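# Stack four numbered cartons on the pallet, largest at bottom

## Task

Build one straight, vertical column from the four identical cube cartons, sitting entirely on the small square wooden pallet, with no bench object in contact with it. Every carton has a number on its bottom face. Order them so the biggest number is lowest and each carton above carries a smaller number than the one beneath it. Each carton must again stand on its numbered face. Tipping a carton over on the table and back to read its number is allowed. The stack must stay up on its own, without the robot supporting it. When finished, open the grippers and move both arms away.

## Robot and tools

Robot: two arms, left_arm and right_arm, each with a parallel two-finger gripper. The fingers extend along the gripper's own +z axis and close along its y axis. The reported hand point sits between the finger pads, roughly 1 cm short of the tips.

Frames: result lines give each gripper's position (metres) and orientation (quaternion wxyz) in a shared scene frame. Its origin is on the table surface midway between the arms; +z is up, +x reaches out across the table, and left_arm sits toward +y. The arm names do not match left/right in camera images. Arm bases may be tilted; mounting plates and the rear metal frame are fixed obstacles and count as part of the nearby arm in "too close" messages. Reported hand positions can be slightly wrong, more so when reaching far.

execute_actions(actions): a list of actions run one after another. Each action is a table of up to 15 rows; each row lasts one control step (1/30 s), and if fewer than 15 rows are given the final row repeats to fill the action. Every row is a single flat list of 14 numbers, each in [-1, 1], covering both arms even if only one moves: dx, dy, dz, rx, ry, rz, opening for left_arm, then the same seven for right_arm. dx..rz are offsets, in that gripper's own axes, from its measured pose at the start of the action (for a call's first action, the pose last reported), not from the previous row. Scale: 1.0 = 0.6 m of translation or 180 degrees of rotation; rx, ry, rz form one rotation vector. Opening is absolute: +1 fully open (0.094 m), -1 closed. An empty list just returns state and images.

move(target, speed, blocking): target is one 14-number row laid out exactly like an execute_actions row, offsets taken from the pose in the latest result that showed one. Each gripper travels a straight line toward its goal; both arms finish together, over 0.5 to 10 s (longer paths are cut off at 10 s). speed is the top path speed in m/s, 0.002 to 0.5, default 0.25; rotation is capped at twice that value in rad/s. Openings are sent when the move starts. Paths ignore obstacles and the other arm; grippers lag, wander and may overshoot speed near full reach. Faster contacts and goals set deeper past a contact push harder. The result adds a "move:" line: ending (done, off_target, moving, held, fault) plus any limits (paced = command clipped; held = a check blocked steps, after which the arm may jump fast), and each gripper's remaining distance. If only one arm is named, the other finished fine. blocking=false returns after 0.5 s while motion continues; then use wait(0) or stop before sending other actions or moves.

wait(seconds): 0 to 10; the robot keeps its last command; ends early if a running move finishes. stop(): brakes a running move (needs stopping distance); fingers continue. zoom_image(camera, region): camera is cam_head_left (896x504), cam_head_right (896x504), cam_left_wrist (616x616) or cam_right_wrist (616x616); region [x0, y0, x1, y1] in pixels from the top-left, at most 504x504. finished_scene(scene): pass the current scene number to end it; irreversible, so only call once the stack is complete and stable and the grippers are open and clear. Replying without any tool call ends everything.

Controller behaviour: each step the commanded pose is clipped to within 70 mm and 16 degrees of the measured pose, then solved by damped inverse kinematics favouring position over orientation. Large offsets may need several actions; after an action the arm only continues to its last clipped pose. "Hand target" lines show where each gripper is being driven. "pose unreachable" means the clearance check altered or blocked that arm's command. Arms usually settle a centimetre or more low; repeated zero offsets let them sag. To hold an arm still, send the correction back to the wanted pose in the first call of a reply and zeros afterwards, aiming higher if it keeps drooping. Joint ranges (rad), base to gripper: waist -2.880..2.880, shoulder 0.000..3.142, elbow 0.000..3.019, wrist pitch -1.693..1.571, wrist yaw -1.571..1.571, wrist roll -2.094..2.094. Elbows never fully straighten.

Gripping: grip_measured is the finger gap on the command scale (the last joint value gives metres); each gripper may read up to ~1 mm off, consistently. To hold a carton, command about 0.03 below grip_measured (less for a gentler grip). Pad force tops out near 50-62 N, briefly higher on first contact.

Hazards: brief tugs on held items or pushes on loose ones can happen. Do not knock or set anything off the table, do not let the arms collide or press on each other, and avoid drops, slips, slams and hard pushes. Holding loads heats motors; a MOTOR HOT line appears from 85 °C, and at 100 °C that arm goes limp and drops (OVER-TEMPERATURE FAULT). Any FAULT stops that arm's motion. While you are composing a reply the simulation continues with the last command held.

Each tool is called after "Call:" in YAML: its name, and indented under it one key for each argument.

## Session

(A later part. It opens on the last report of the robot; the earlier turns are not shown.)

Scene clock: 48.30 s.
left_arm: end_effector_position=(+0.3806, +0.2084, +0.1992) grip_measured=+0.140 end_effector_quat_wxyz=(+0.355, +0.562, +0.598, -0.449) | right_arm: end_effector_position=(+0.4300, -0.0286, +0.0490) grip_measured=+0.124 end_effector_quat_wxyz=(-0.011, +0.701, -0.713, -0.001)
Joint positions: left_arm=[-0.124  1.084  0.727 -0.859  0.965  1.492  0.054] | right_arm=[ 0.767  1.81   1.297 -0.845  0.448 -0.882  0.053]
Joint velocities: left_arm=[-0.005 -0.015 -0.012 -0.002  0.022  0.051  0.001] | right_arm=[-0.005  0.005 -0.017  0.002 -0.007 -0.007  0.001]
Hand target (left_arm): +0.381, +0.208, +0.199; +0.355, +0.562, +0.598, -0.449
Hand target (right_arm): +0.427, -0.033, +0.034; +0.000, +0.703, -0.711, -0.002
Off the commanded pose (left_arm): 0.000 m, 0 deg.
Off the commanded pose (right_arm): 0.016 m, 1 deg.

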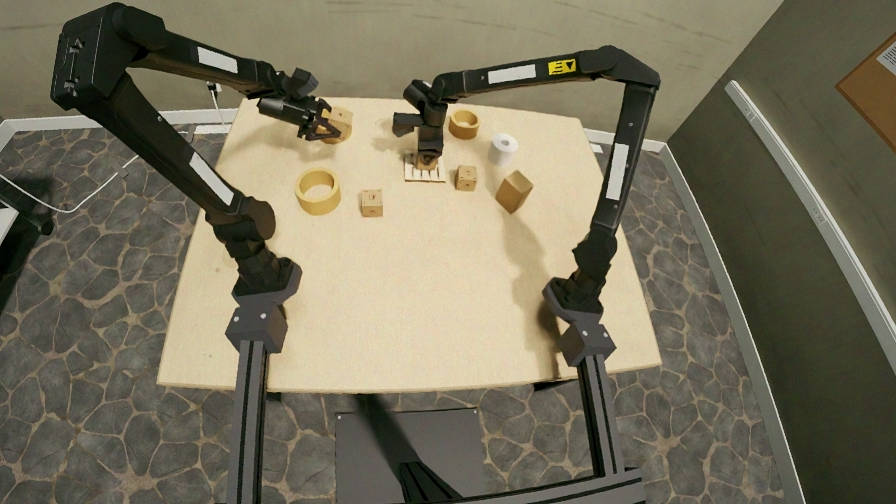

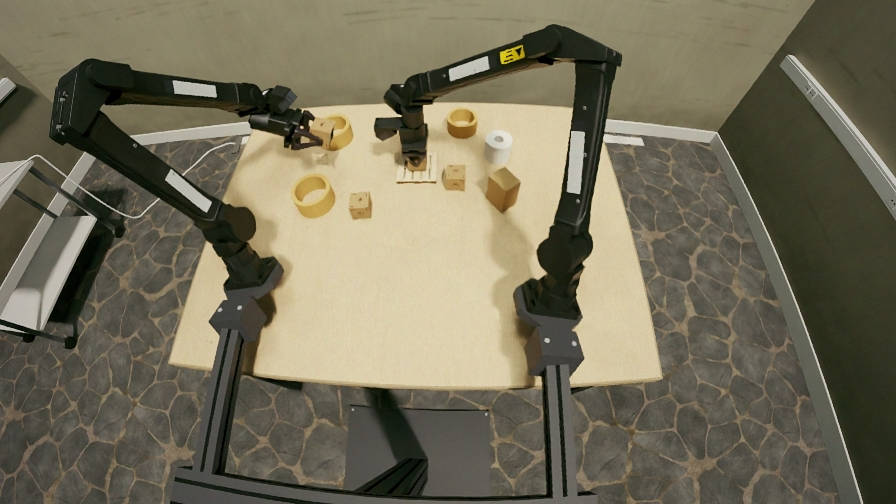

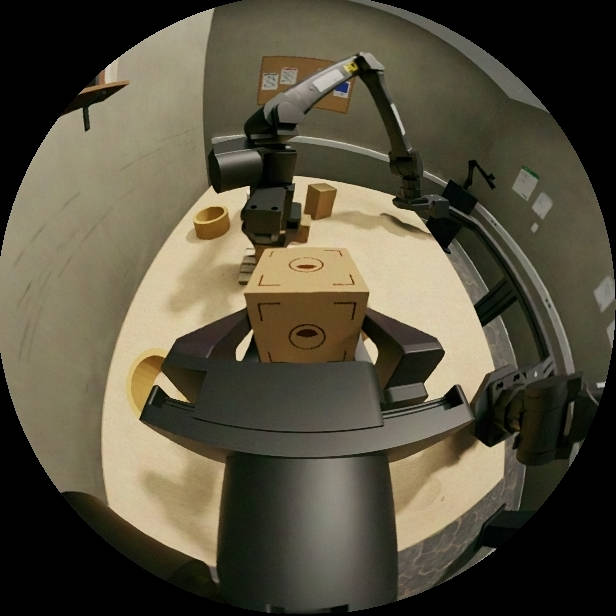

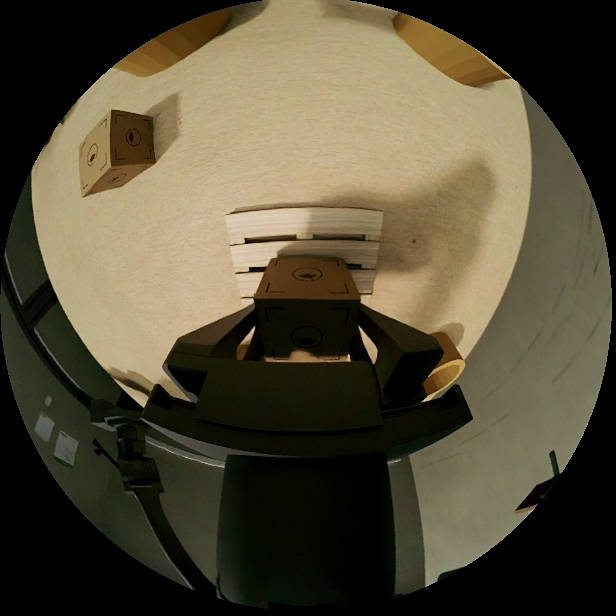

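Call:
execute_actions:
  actions:
    - [[0,0,0,0,0,0,0.08,0.008,0,0.032,-0.005,0.005,0,0.06]]
    - [[0,0,0,0,0,0,0.08,0,0,0,0,0,0,0.9]]
    - [[0,0,0,0,0,0,0.08,0,-0.02,-0.13,0,0,0,0.9]]

Call:
move:
  target: [0,0,0,0,0.36,0,0.08,0.19,0.075,-0.02,0,0,0,0.9]
  speed: 0.45

Scene clock: 50.00 s.
left_arm: end_effector_position=(+0.3806, +0.2084, +0.1992) grip_measured=+0.140 end_effector_quat_wxyz=(+0.355, +0.562, +0.598, -0.449) | right_arm: end_effector_position=(+0.4320, -0.0370, +0.1151) grip_measured=+0.898 end_effector_quat_wxyz=(-0.002, +0.706, -0.708, -0.001)
Joint positions: left_arm=[-0.124  1.084  0.727 -0.859  0.965  1.492  0.054] | right_arm=[ 0.81   1.721  1.351 -1.031  0.457 -0.84   0.089]
Joint velocities: left_arm=[-0.005 -0.015  0.017 -0.017  0.022 -0.066  0.001] | right_arm=[-0.024 -0.005 -0.002 -0.042 -0.051  0.022 -0.   ]
Hand target (left_arm): +0.381, +0.208, +0.199; +0.355, +0.562, +0.598, -0.449
Hand target (right_arm): +0.441, -0.031, +0.124; -0.011, +0.699, -0.715, -0.000
Off the commanded pose (left_arm): 0.000 m, 0 deg.
Off the commanded pose (right_arm): 0.015 m, 2 deg.

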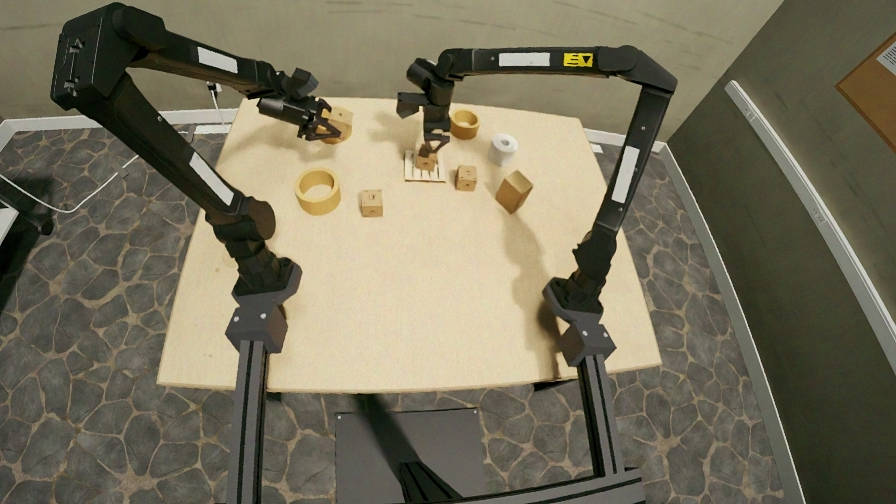

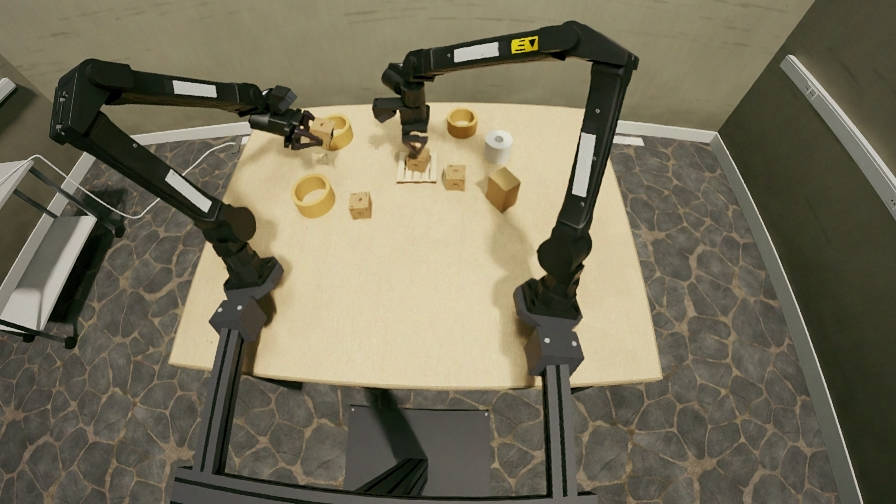

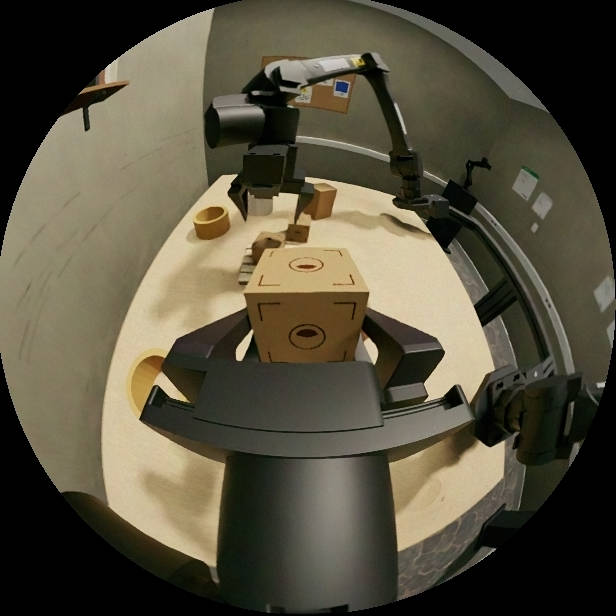

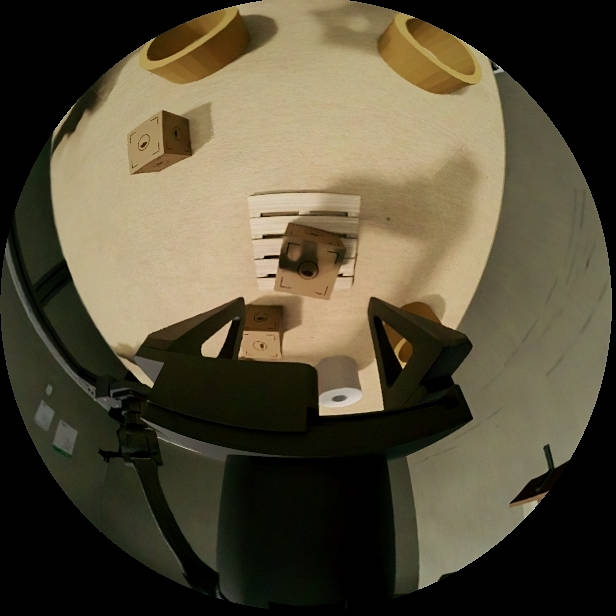

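Scene clock: 51.90 s.
left_arm: end_effector_position=(+0.3665, +0.2144, +0.1885) grip_measured=+0.140 end_effector_quat_wxyz=(-0.032, +0.721, +0.688, -0.078) | right_arm: end_effector_position=(+0.3828, -0.1431, +0.1255) grip_measured=+0.898 end_effector_quat_wxyz=(+0.001, +0.707, -0.707, -0.003)
Joint positions: left_arm=[-0.673  1.158  0.947 -1.229 -0.292  0.985  0.054] | right_arm=[ 0.718  1.435  1.041 -0.969  0.438 -0.941  0.089]
Joint velocities: left_arm=[ 0.005 -0.005  0.017 -0.002 -0.007 -0.066  0.001] | right_arm=[-0.024  0.015  0.007 -0.007  0.022  0.007 -0.   ]
Hand target (left_arm): +0.380, +0.209, +0.199; -0.021, +0.715, +0.694, -0.074
Hand target (right_arm): +0.385, -0.150, +0.126; -0.003, +0.706, -0.708, -0.002
Off the commanded pose (left_arm): 0.019 m, 2 deg.
Off the commanded pose (right_arm): 0.009 m, 0 deg.
move: off_target (left_arm)

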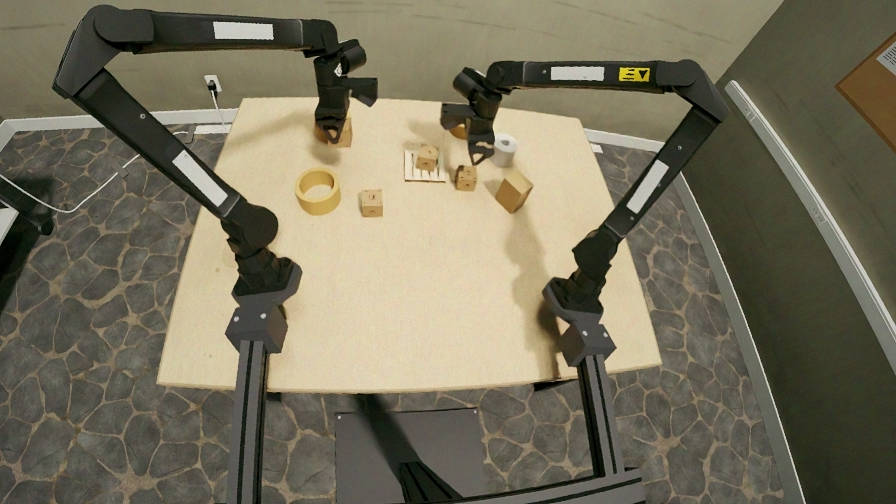

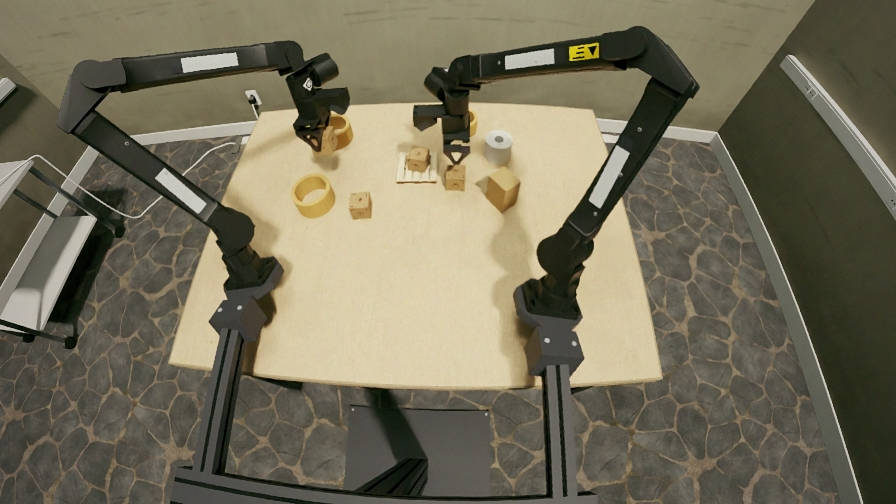

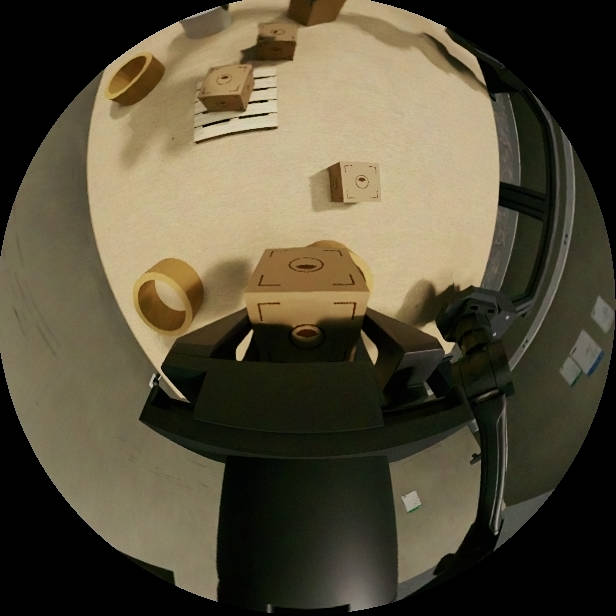

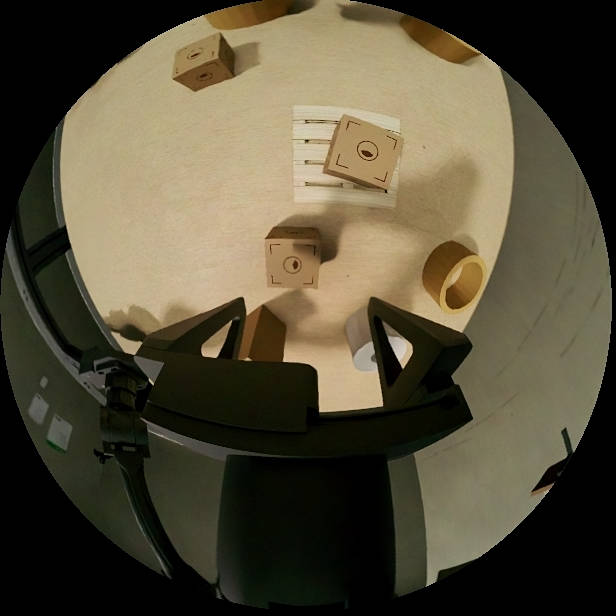

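Call:
move:
  target: [-0.1,0.05,0,-0.05,0.02,0.04,0.08,0.008,0.022,0.172,0,0,0,0.9]
  speed: 0.15

Call:
execute_actions:
  actions:
    - [[0,0,0,0,0,0,0.08,0,0,0,0,0,0,0.06]]
    - [[0,0,0,0,0,0,0.08,0,0,-0.12,0,0,0,0.06]]

Call:
move:
  target: [-0.27,0.1,0.03,0,0,0,0.08,0.17,0.2,-0.25,0,0,0.06,0.06]
  speed: 0.3

Scene clock: 53.33 s.
left_arm: end_effector_position=(+0.3788, +0.1642, +0.1793) grip_measured=+0.140 end_effector_quat_wxyz=(-0.010, +0.766, +0.643, -0.006) | right_arm: end_effector_position=(+0.3736, -0.1445, +0.0326) grip_measured=+0.898 end_effector_quat_wxyz=(-0.009, +0.703, -0.711, -0.002)
Joint positions: left_arm=[-0.814  1.271  0.975 -1.133 -0.452  0.983  0.054] | right_arm=[ 0.63   1.568  0.927 -0.663  0.415 -1.031  0.089]
Joint velocities: left_arm=[-0.015 -0.005 -0.007  0.002 -0.022 -0.051 -0.   ] | right_arm=[-0.015  0.005  0.002  0.017 -0.11  -0.022 -0.   ]
Hand target (left_arm): +0.393, +0.153, +0.189; +0.008, +0.765, +0.644, -0.002
Hand target (right_arm): +0.371, -0.148, +0.023; -0.000, +0.707, -0.707, -0.004
Off the commanded pose (left_arm): 0.020 m, 2 deg.
Off the commanded pose (right_arm): 0.012 m, 1 deg.
move: off_target (left_arm, right_arm)

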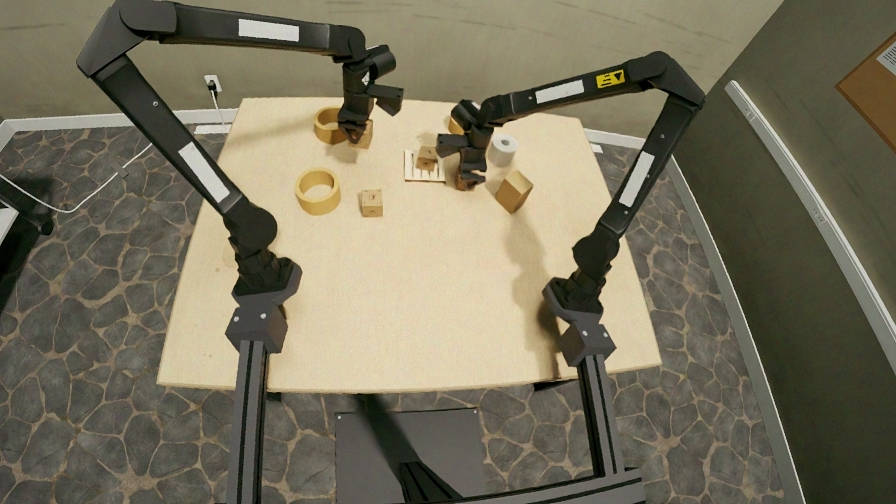

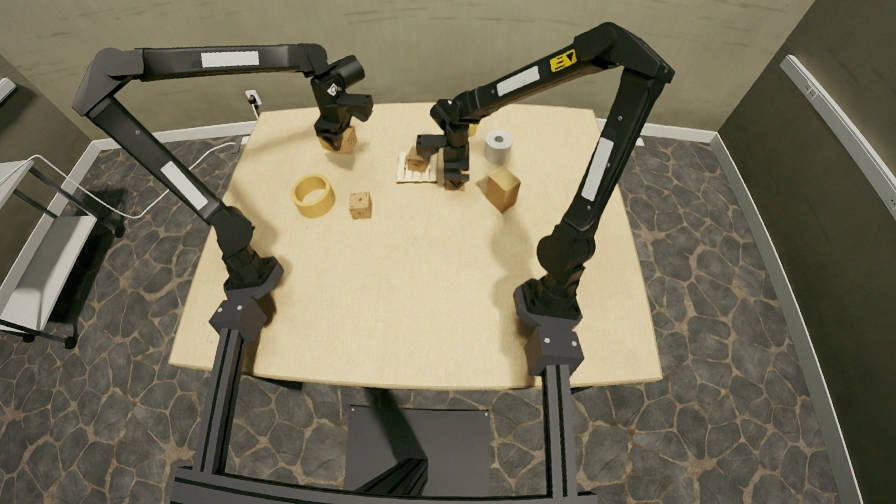

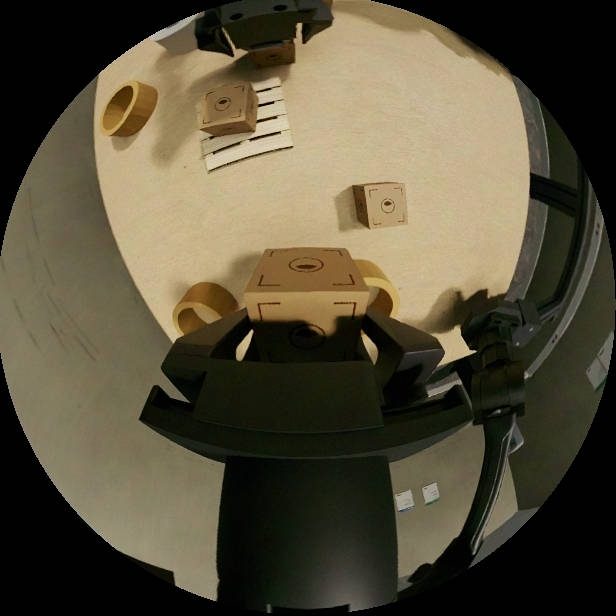

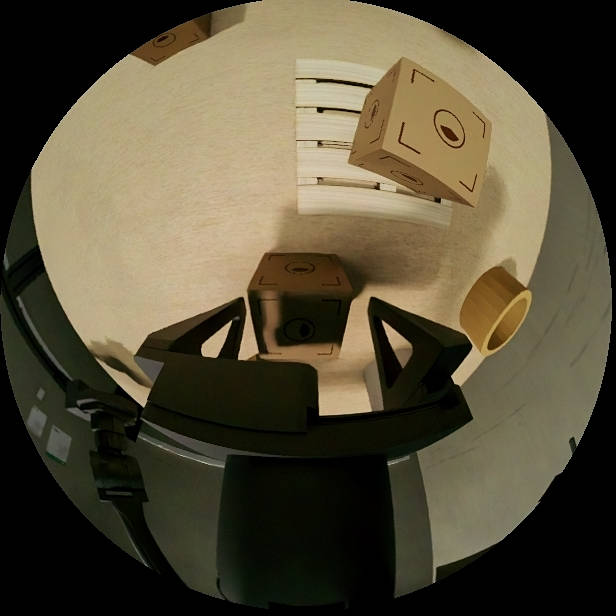

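Scene clock: 54.33 s.
left_arm: end_effector_position=(+0.3757, +0.1655, +0.1769) grip_measured=+0.140 end_effector_quat_wxyz=(-0.013, +0.767, +0.642, -0.006) | right_arm: end_effector_position=(+0.3602, -0.1510, +0.0973) grip_measured=+0.126 end_effector_quat_wxyz=(+0.000, +0.711, -0.703, -0.004)
Joint positions: left_arm=[-0.814  1.271  0.967 -1.133 -0.452  0.983  0.054] | right_arm=[ 0.702  1.431  0.943 -0.867  0.433 -0.969  0.053]
Joint velocities: left_arm=[-0.005  0.005  0.002 -0.002  0.007 -0.125  0.   ] | right_arm=[ 0.015 -0.015 -0.012 -0.022 -0.022 -0.007 -0.001]
Hand target (left_arm): +0.377, +0.165, +0.178; -0.012, +0.766, +0.643, -0.006
Hand target (right_arm): +0.372, -0.145, +0.104; -0.008, +0.703, -0.711, -0.002
Off the commanded pose (left_arm): 0.002 m, 0 deg.
Off the commanded pose (right_arm): 0.016 m, 2 deg.

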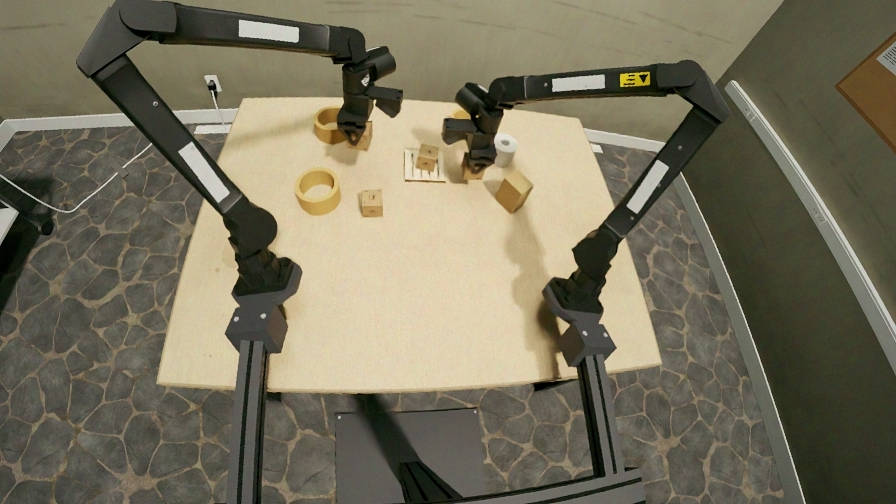

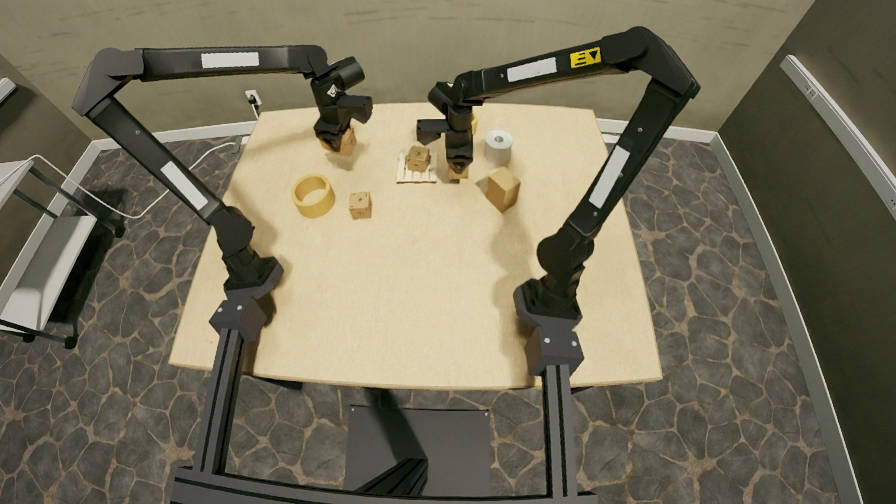

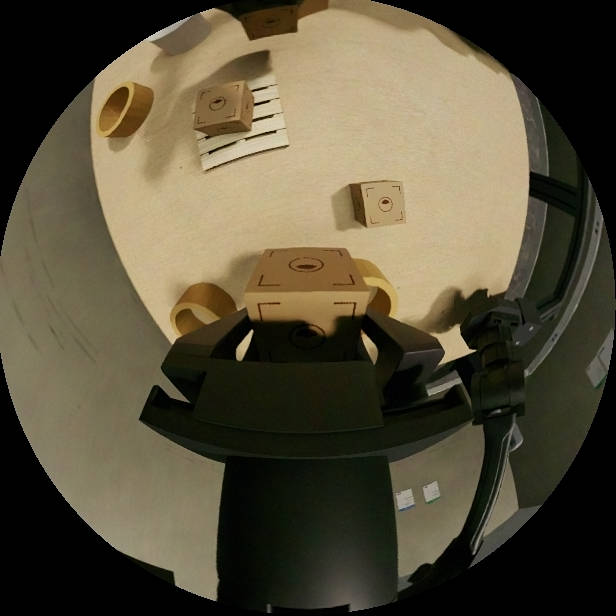

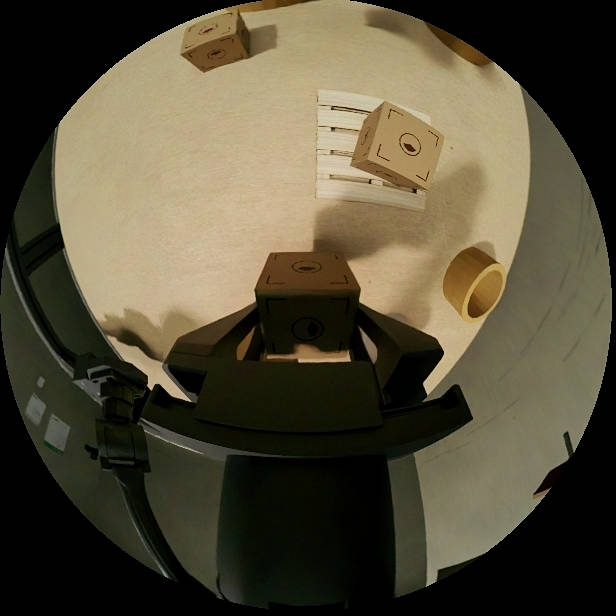

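Scene clock: 55.77 s.
left_arm: end_effector_position=(+0.3971, +0.0054, +0.1461) grip_measured=+0.140 end_effector_quat_wxyz=(-0.025, +0.772, +0.636, -0.006) | right_arm: end_effector_position=(+0.2420, -0.2538, +0.2456) grip_measured=+0.126 end_effector_quat_wxyz=(+0.002, -0.642, +0.767, +0.003)
Joint positions: left_arm=[-0.973  1.708  1.307 -1.141 -0.466  0.81   0.054] | right_arm=[ 0.934  0.846  0.798 -1.412  0.472 -0.529  0.053]
Joint velocities: left_arm=[ 0.005  0.015 -0.007 -0.002  0.007 -0.022 -0.001] | right_arm=[-0.015 -0.015 -0.017 -0.007 -0.022  0.022 -0.001]
Hand target (left_arm): +0.406, -0.004, +0.157; -0.013, +0.767, +0.642, -0.005
Hand target (right_arm): +0.239, -0.253, +0.244; -0.003, -0.642, +0.767, +0.002
Off the commanded pose (left_arm): 0.016 m, 2 deg.
Off the commanded pose (right_arm): 0.002 m, 0 deg.
move: off_target (left_arm)

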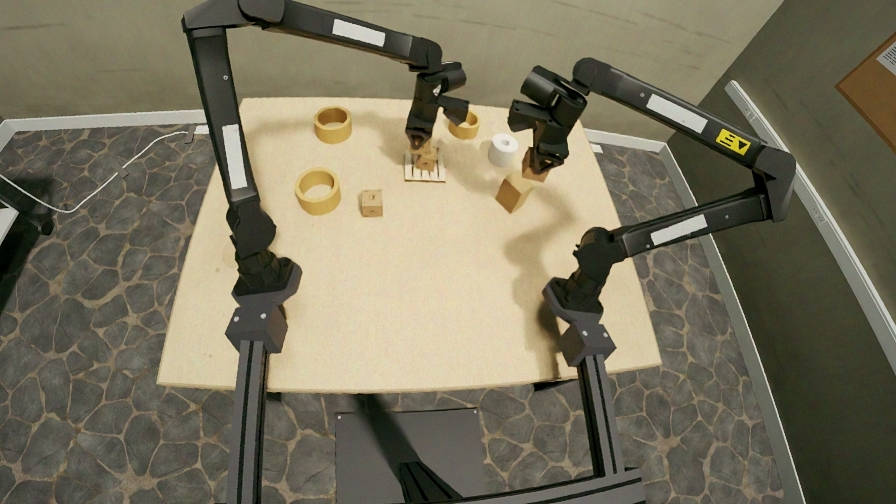

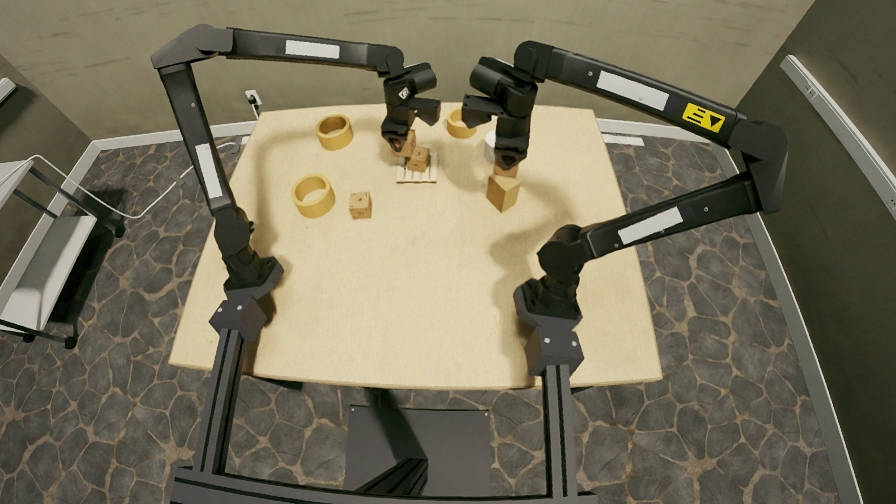

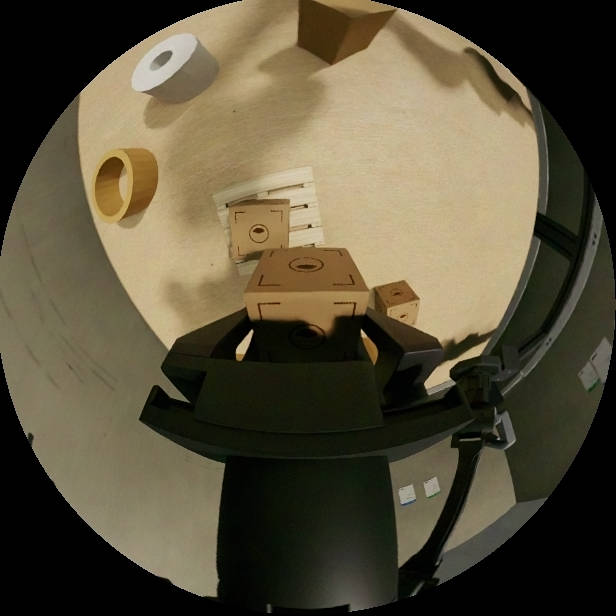

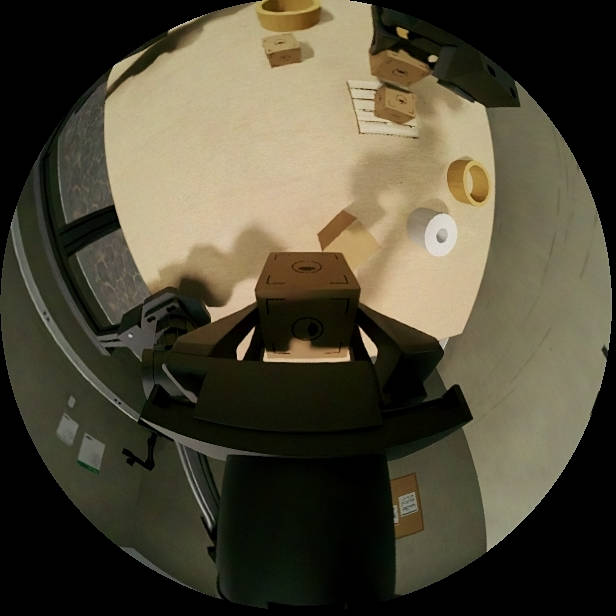

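Call:
move:
  target: [-0.05,0.095,0.035,-0.018,-0.012,0.01,0.08,0.05,0.05,0,0,0,0,0.06]
  speed: 0.12

Call:
zoom_image:
  camera: "cam_head_left"
  region: [370,100,490,190]

Call:
zoom_image:
  camera: "cam_right_wrist"
  region: [320,30,480,170]

Scene clock: 56.97 s.
left_arm: end_effector_position=(+0.4313, -0.0249, +0.1184) grip_measured=+0.140 end_effector_quat_wxyz=(-0.005, +0.783, +0.622, -0.005) | right_arm: end_effector_position=(+0.2109, -0.2767, +0.2445) grip_measured=+0.126 end_effector_quat_wxyz=(+0.001, -0.643, +0.766, +0.003)
Joint positions: left_arm=[-0.935  1.81   1.399 -1.067 -0.468  0.908  0.054] | right_arm=[ 0.976  0.736  0.728 -1.476  0.476 -0.484  0.053]
Joint velocities: left_arm=[ 0.005 -0.015  0.002 -0.007  0.081 -0.051 -0.001] | right_arm=[-0.015 -0.005  0.002  0.007  0.007  0.022 -0.001]
Hand target (left_arm): +0.446, -0.034, +0.122; +0.009, +0.781, +0.624, -0.003
Hand target (right_arm): +0.207, -0.278, +0.245; +0.002, -0.642, +0.767, +0.003
Off the commanded pose (left_arm): 0.018 m, 2 deg.
Off the commanded pose (right_arm): 0.004 m, 0 deg.
move: off_target (left_arm)

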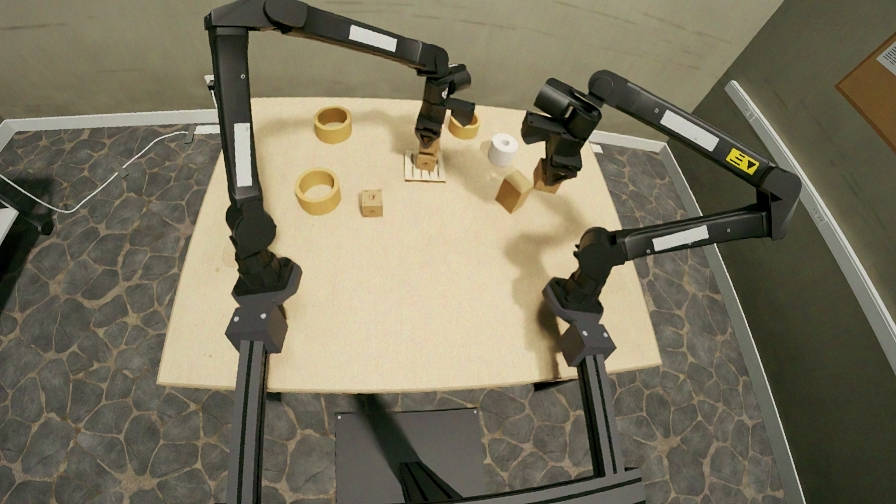

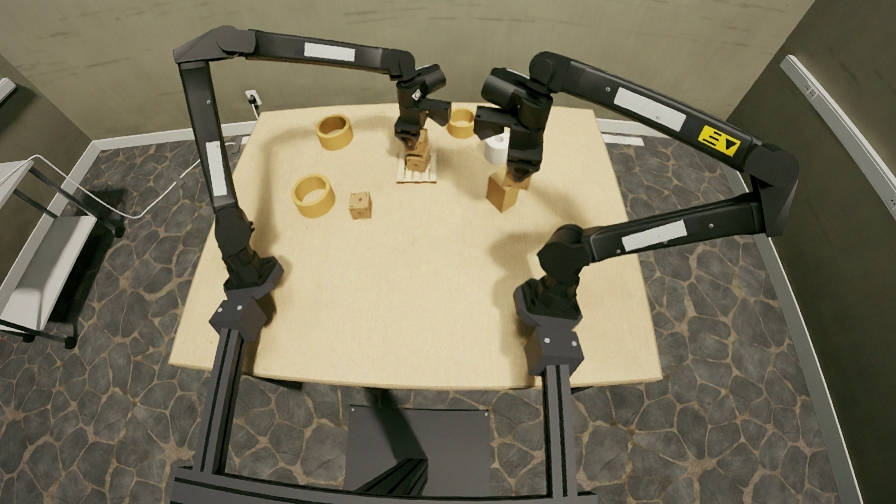

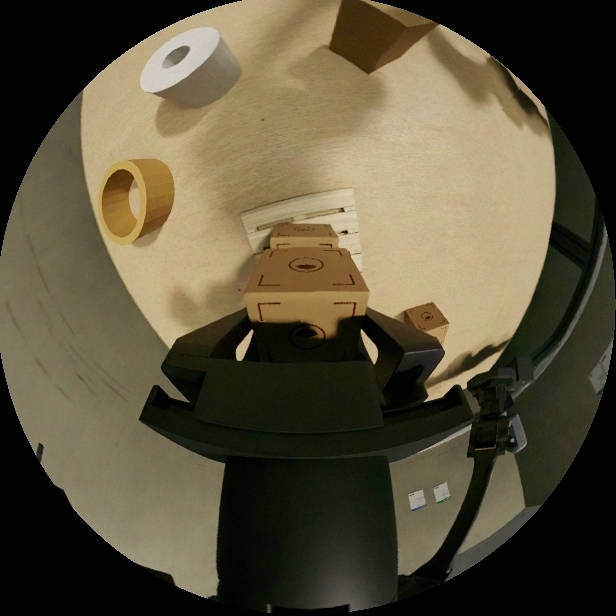

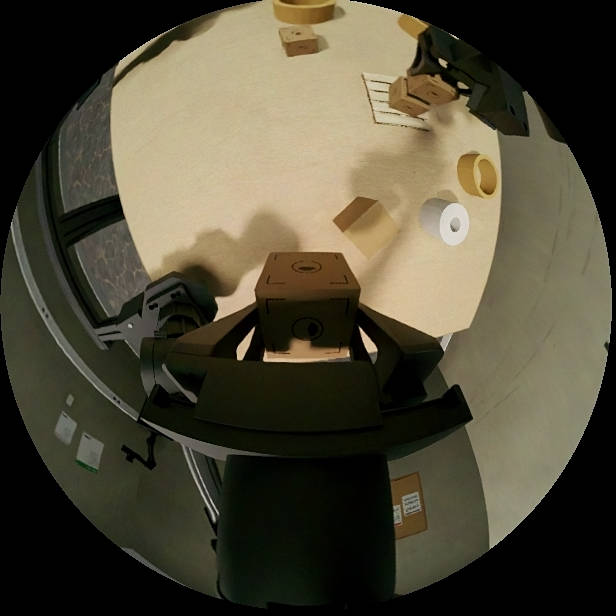

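Region (370, 100, 490, 190) of cam_head_left's 896x504 image, scaled by 4.200, with more detail than that image has; it fills the top 378 rows of this view, and the rest is white.

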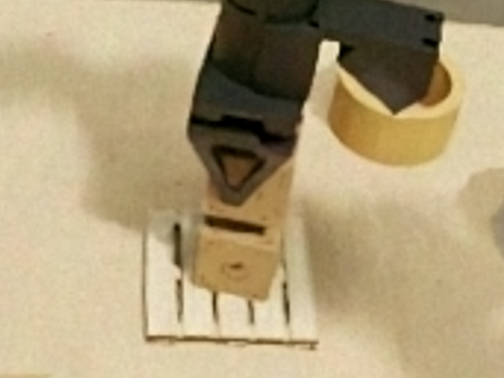

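Region (320, 30, 480, 170) of cam_right_wrist's 616x616 image, scaled by 3.150, with more detail than that image has; it fills the top 441 rows of this view, and the rest is white.

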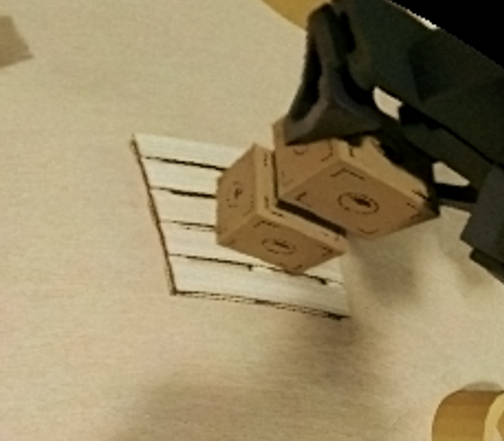

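Call:
execute_actions:
  actions:
    - [[0,0.012,0.04,0,0,0,0.08,0,0,0,0,0,0,0.06]]

Call:
zoom_image:
  camera: "cam_right_wrist"
  region: [320,30,480,170]

Scene clock: 57.80 s.
left_arm: end_effector_position=(+0.4370, -0.0229, +0.0992) grip_measured=+0.140 end_effector_quat_wxyz=(-0.006, +0.780, +0.626, -0.003) | right_arm: end_effector_position=(+0.2109, -0.2767, +0.2445) grip_measured=+0.126 end_effector_quat_wxyz=(+0.001, -0.642, +0.766, +0.003)
Joint positions: left_arm=[-0.91   1.833  1.392 -1.027 -0.468  0.925  0.054] | right_arm=[ 0.976  0.736  0.728 -1.476  0.476 -0.481  0.053]
Joint velocities: left_arm=[-0.015 -0.015  0.002 -0.012  0.007 -0.051  0.   ] | right_arm=[ 0.005  0.005  0.002 -0.007  0.022  0.007  0.001]
Hand target (left_arm): +0.438, -0.026, +0.094; -0.005, +0.783, +0.622, -0.005
Hand target (right_arm): +0.211, -0.277, +0.245; +0.001, -0.643, +0.766, +0.003
Off the commanded pose (left_arm): 0.006 m, 1 deg.
Off the commanded pose (right_arm): 0.000 m, 0 deg.

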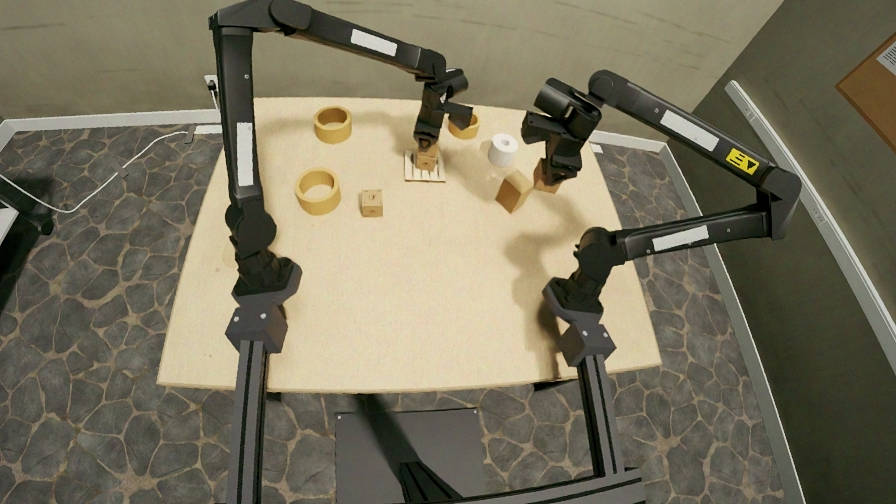

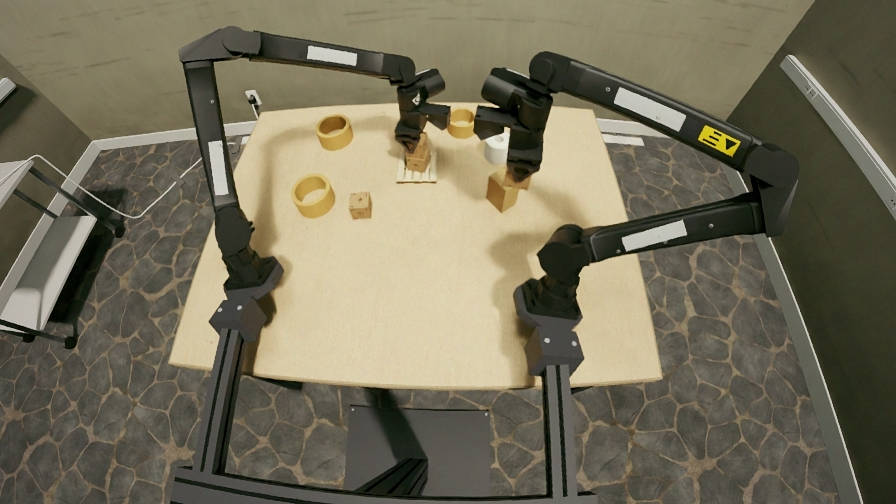

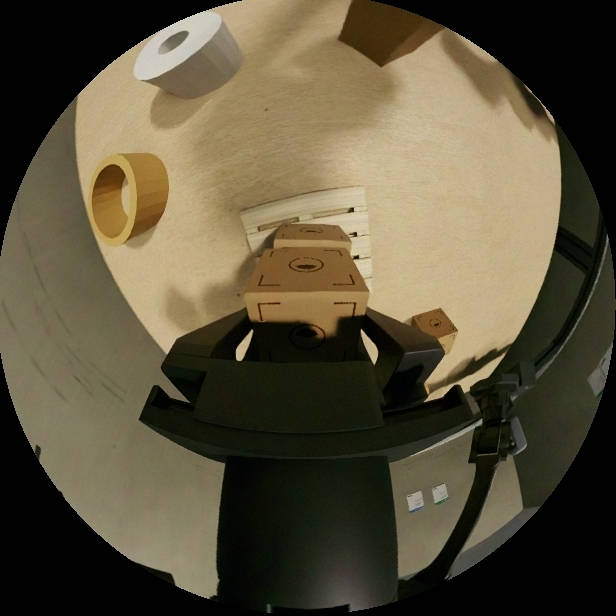

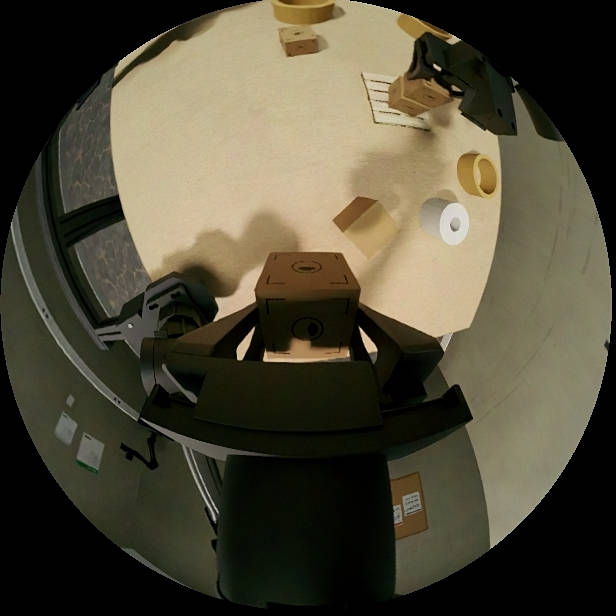

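Region (320, 30, 480, 170) of cam_right_wrist's 616x616 image, scaled by 3.150, with more detail than that image has; it fills the top 441 rows of this view, and the rest is white.

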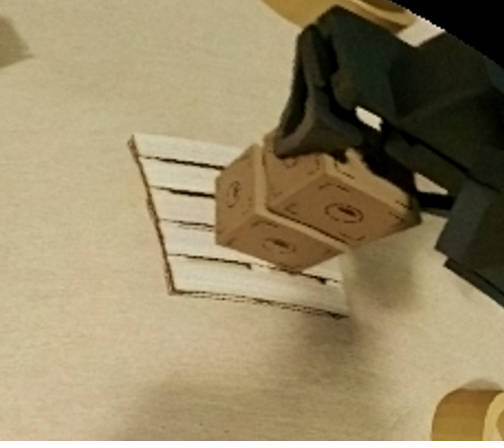

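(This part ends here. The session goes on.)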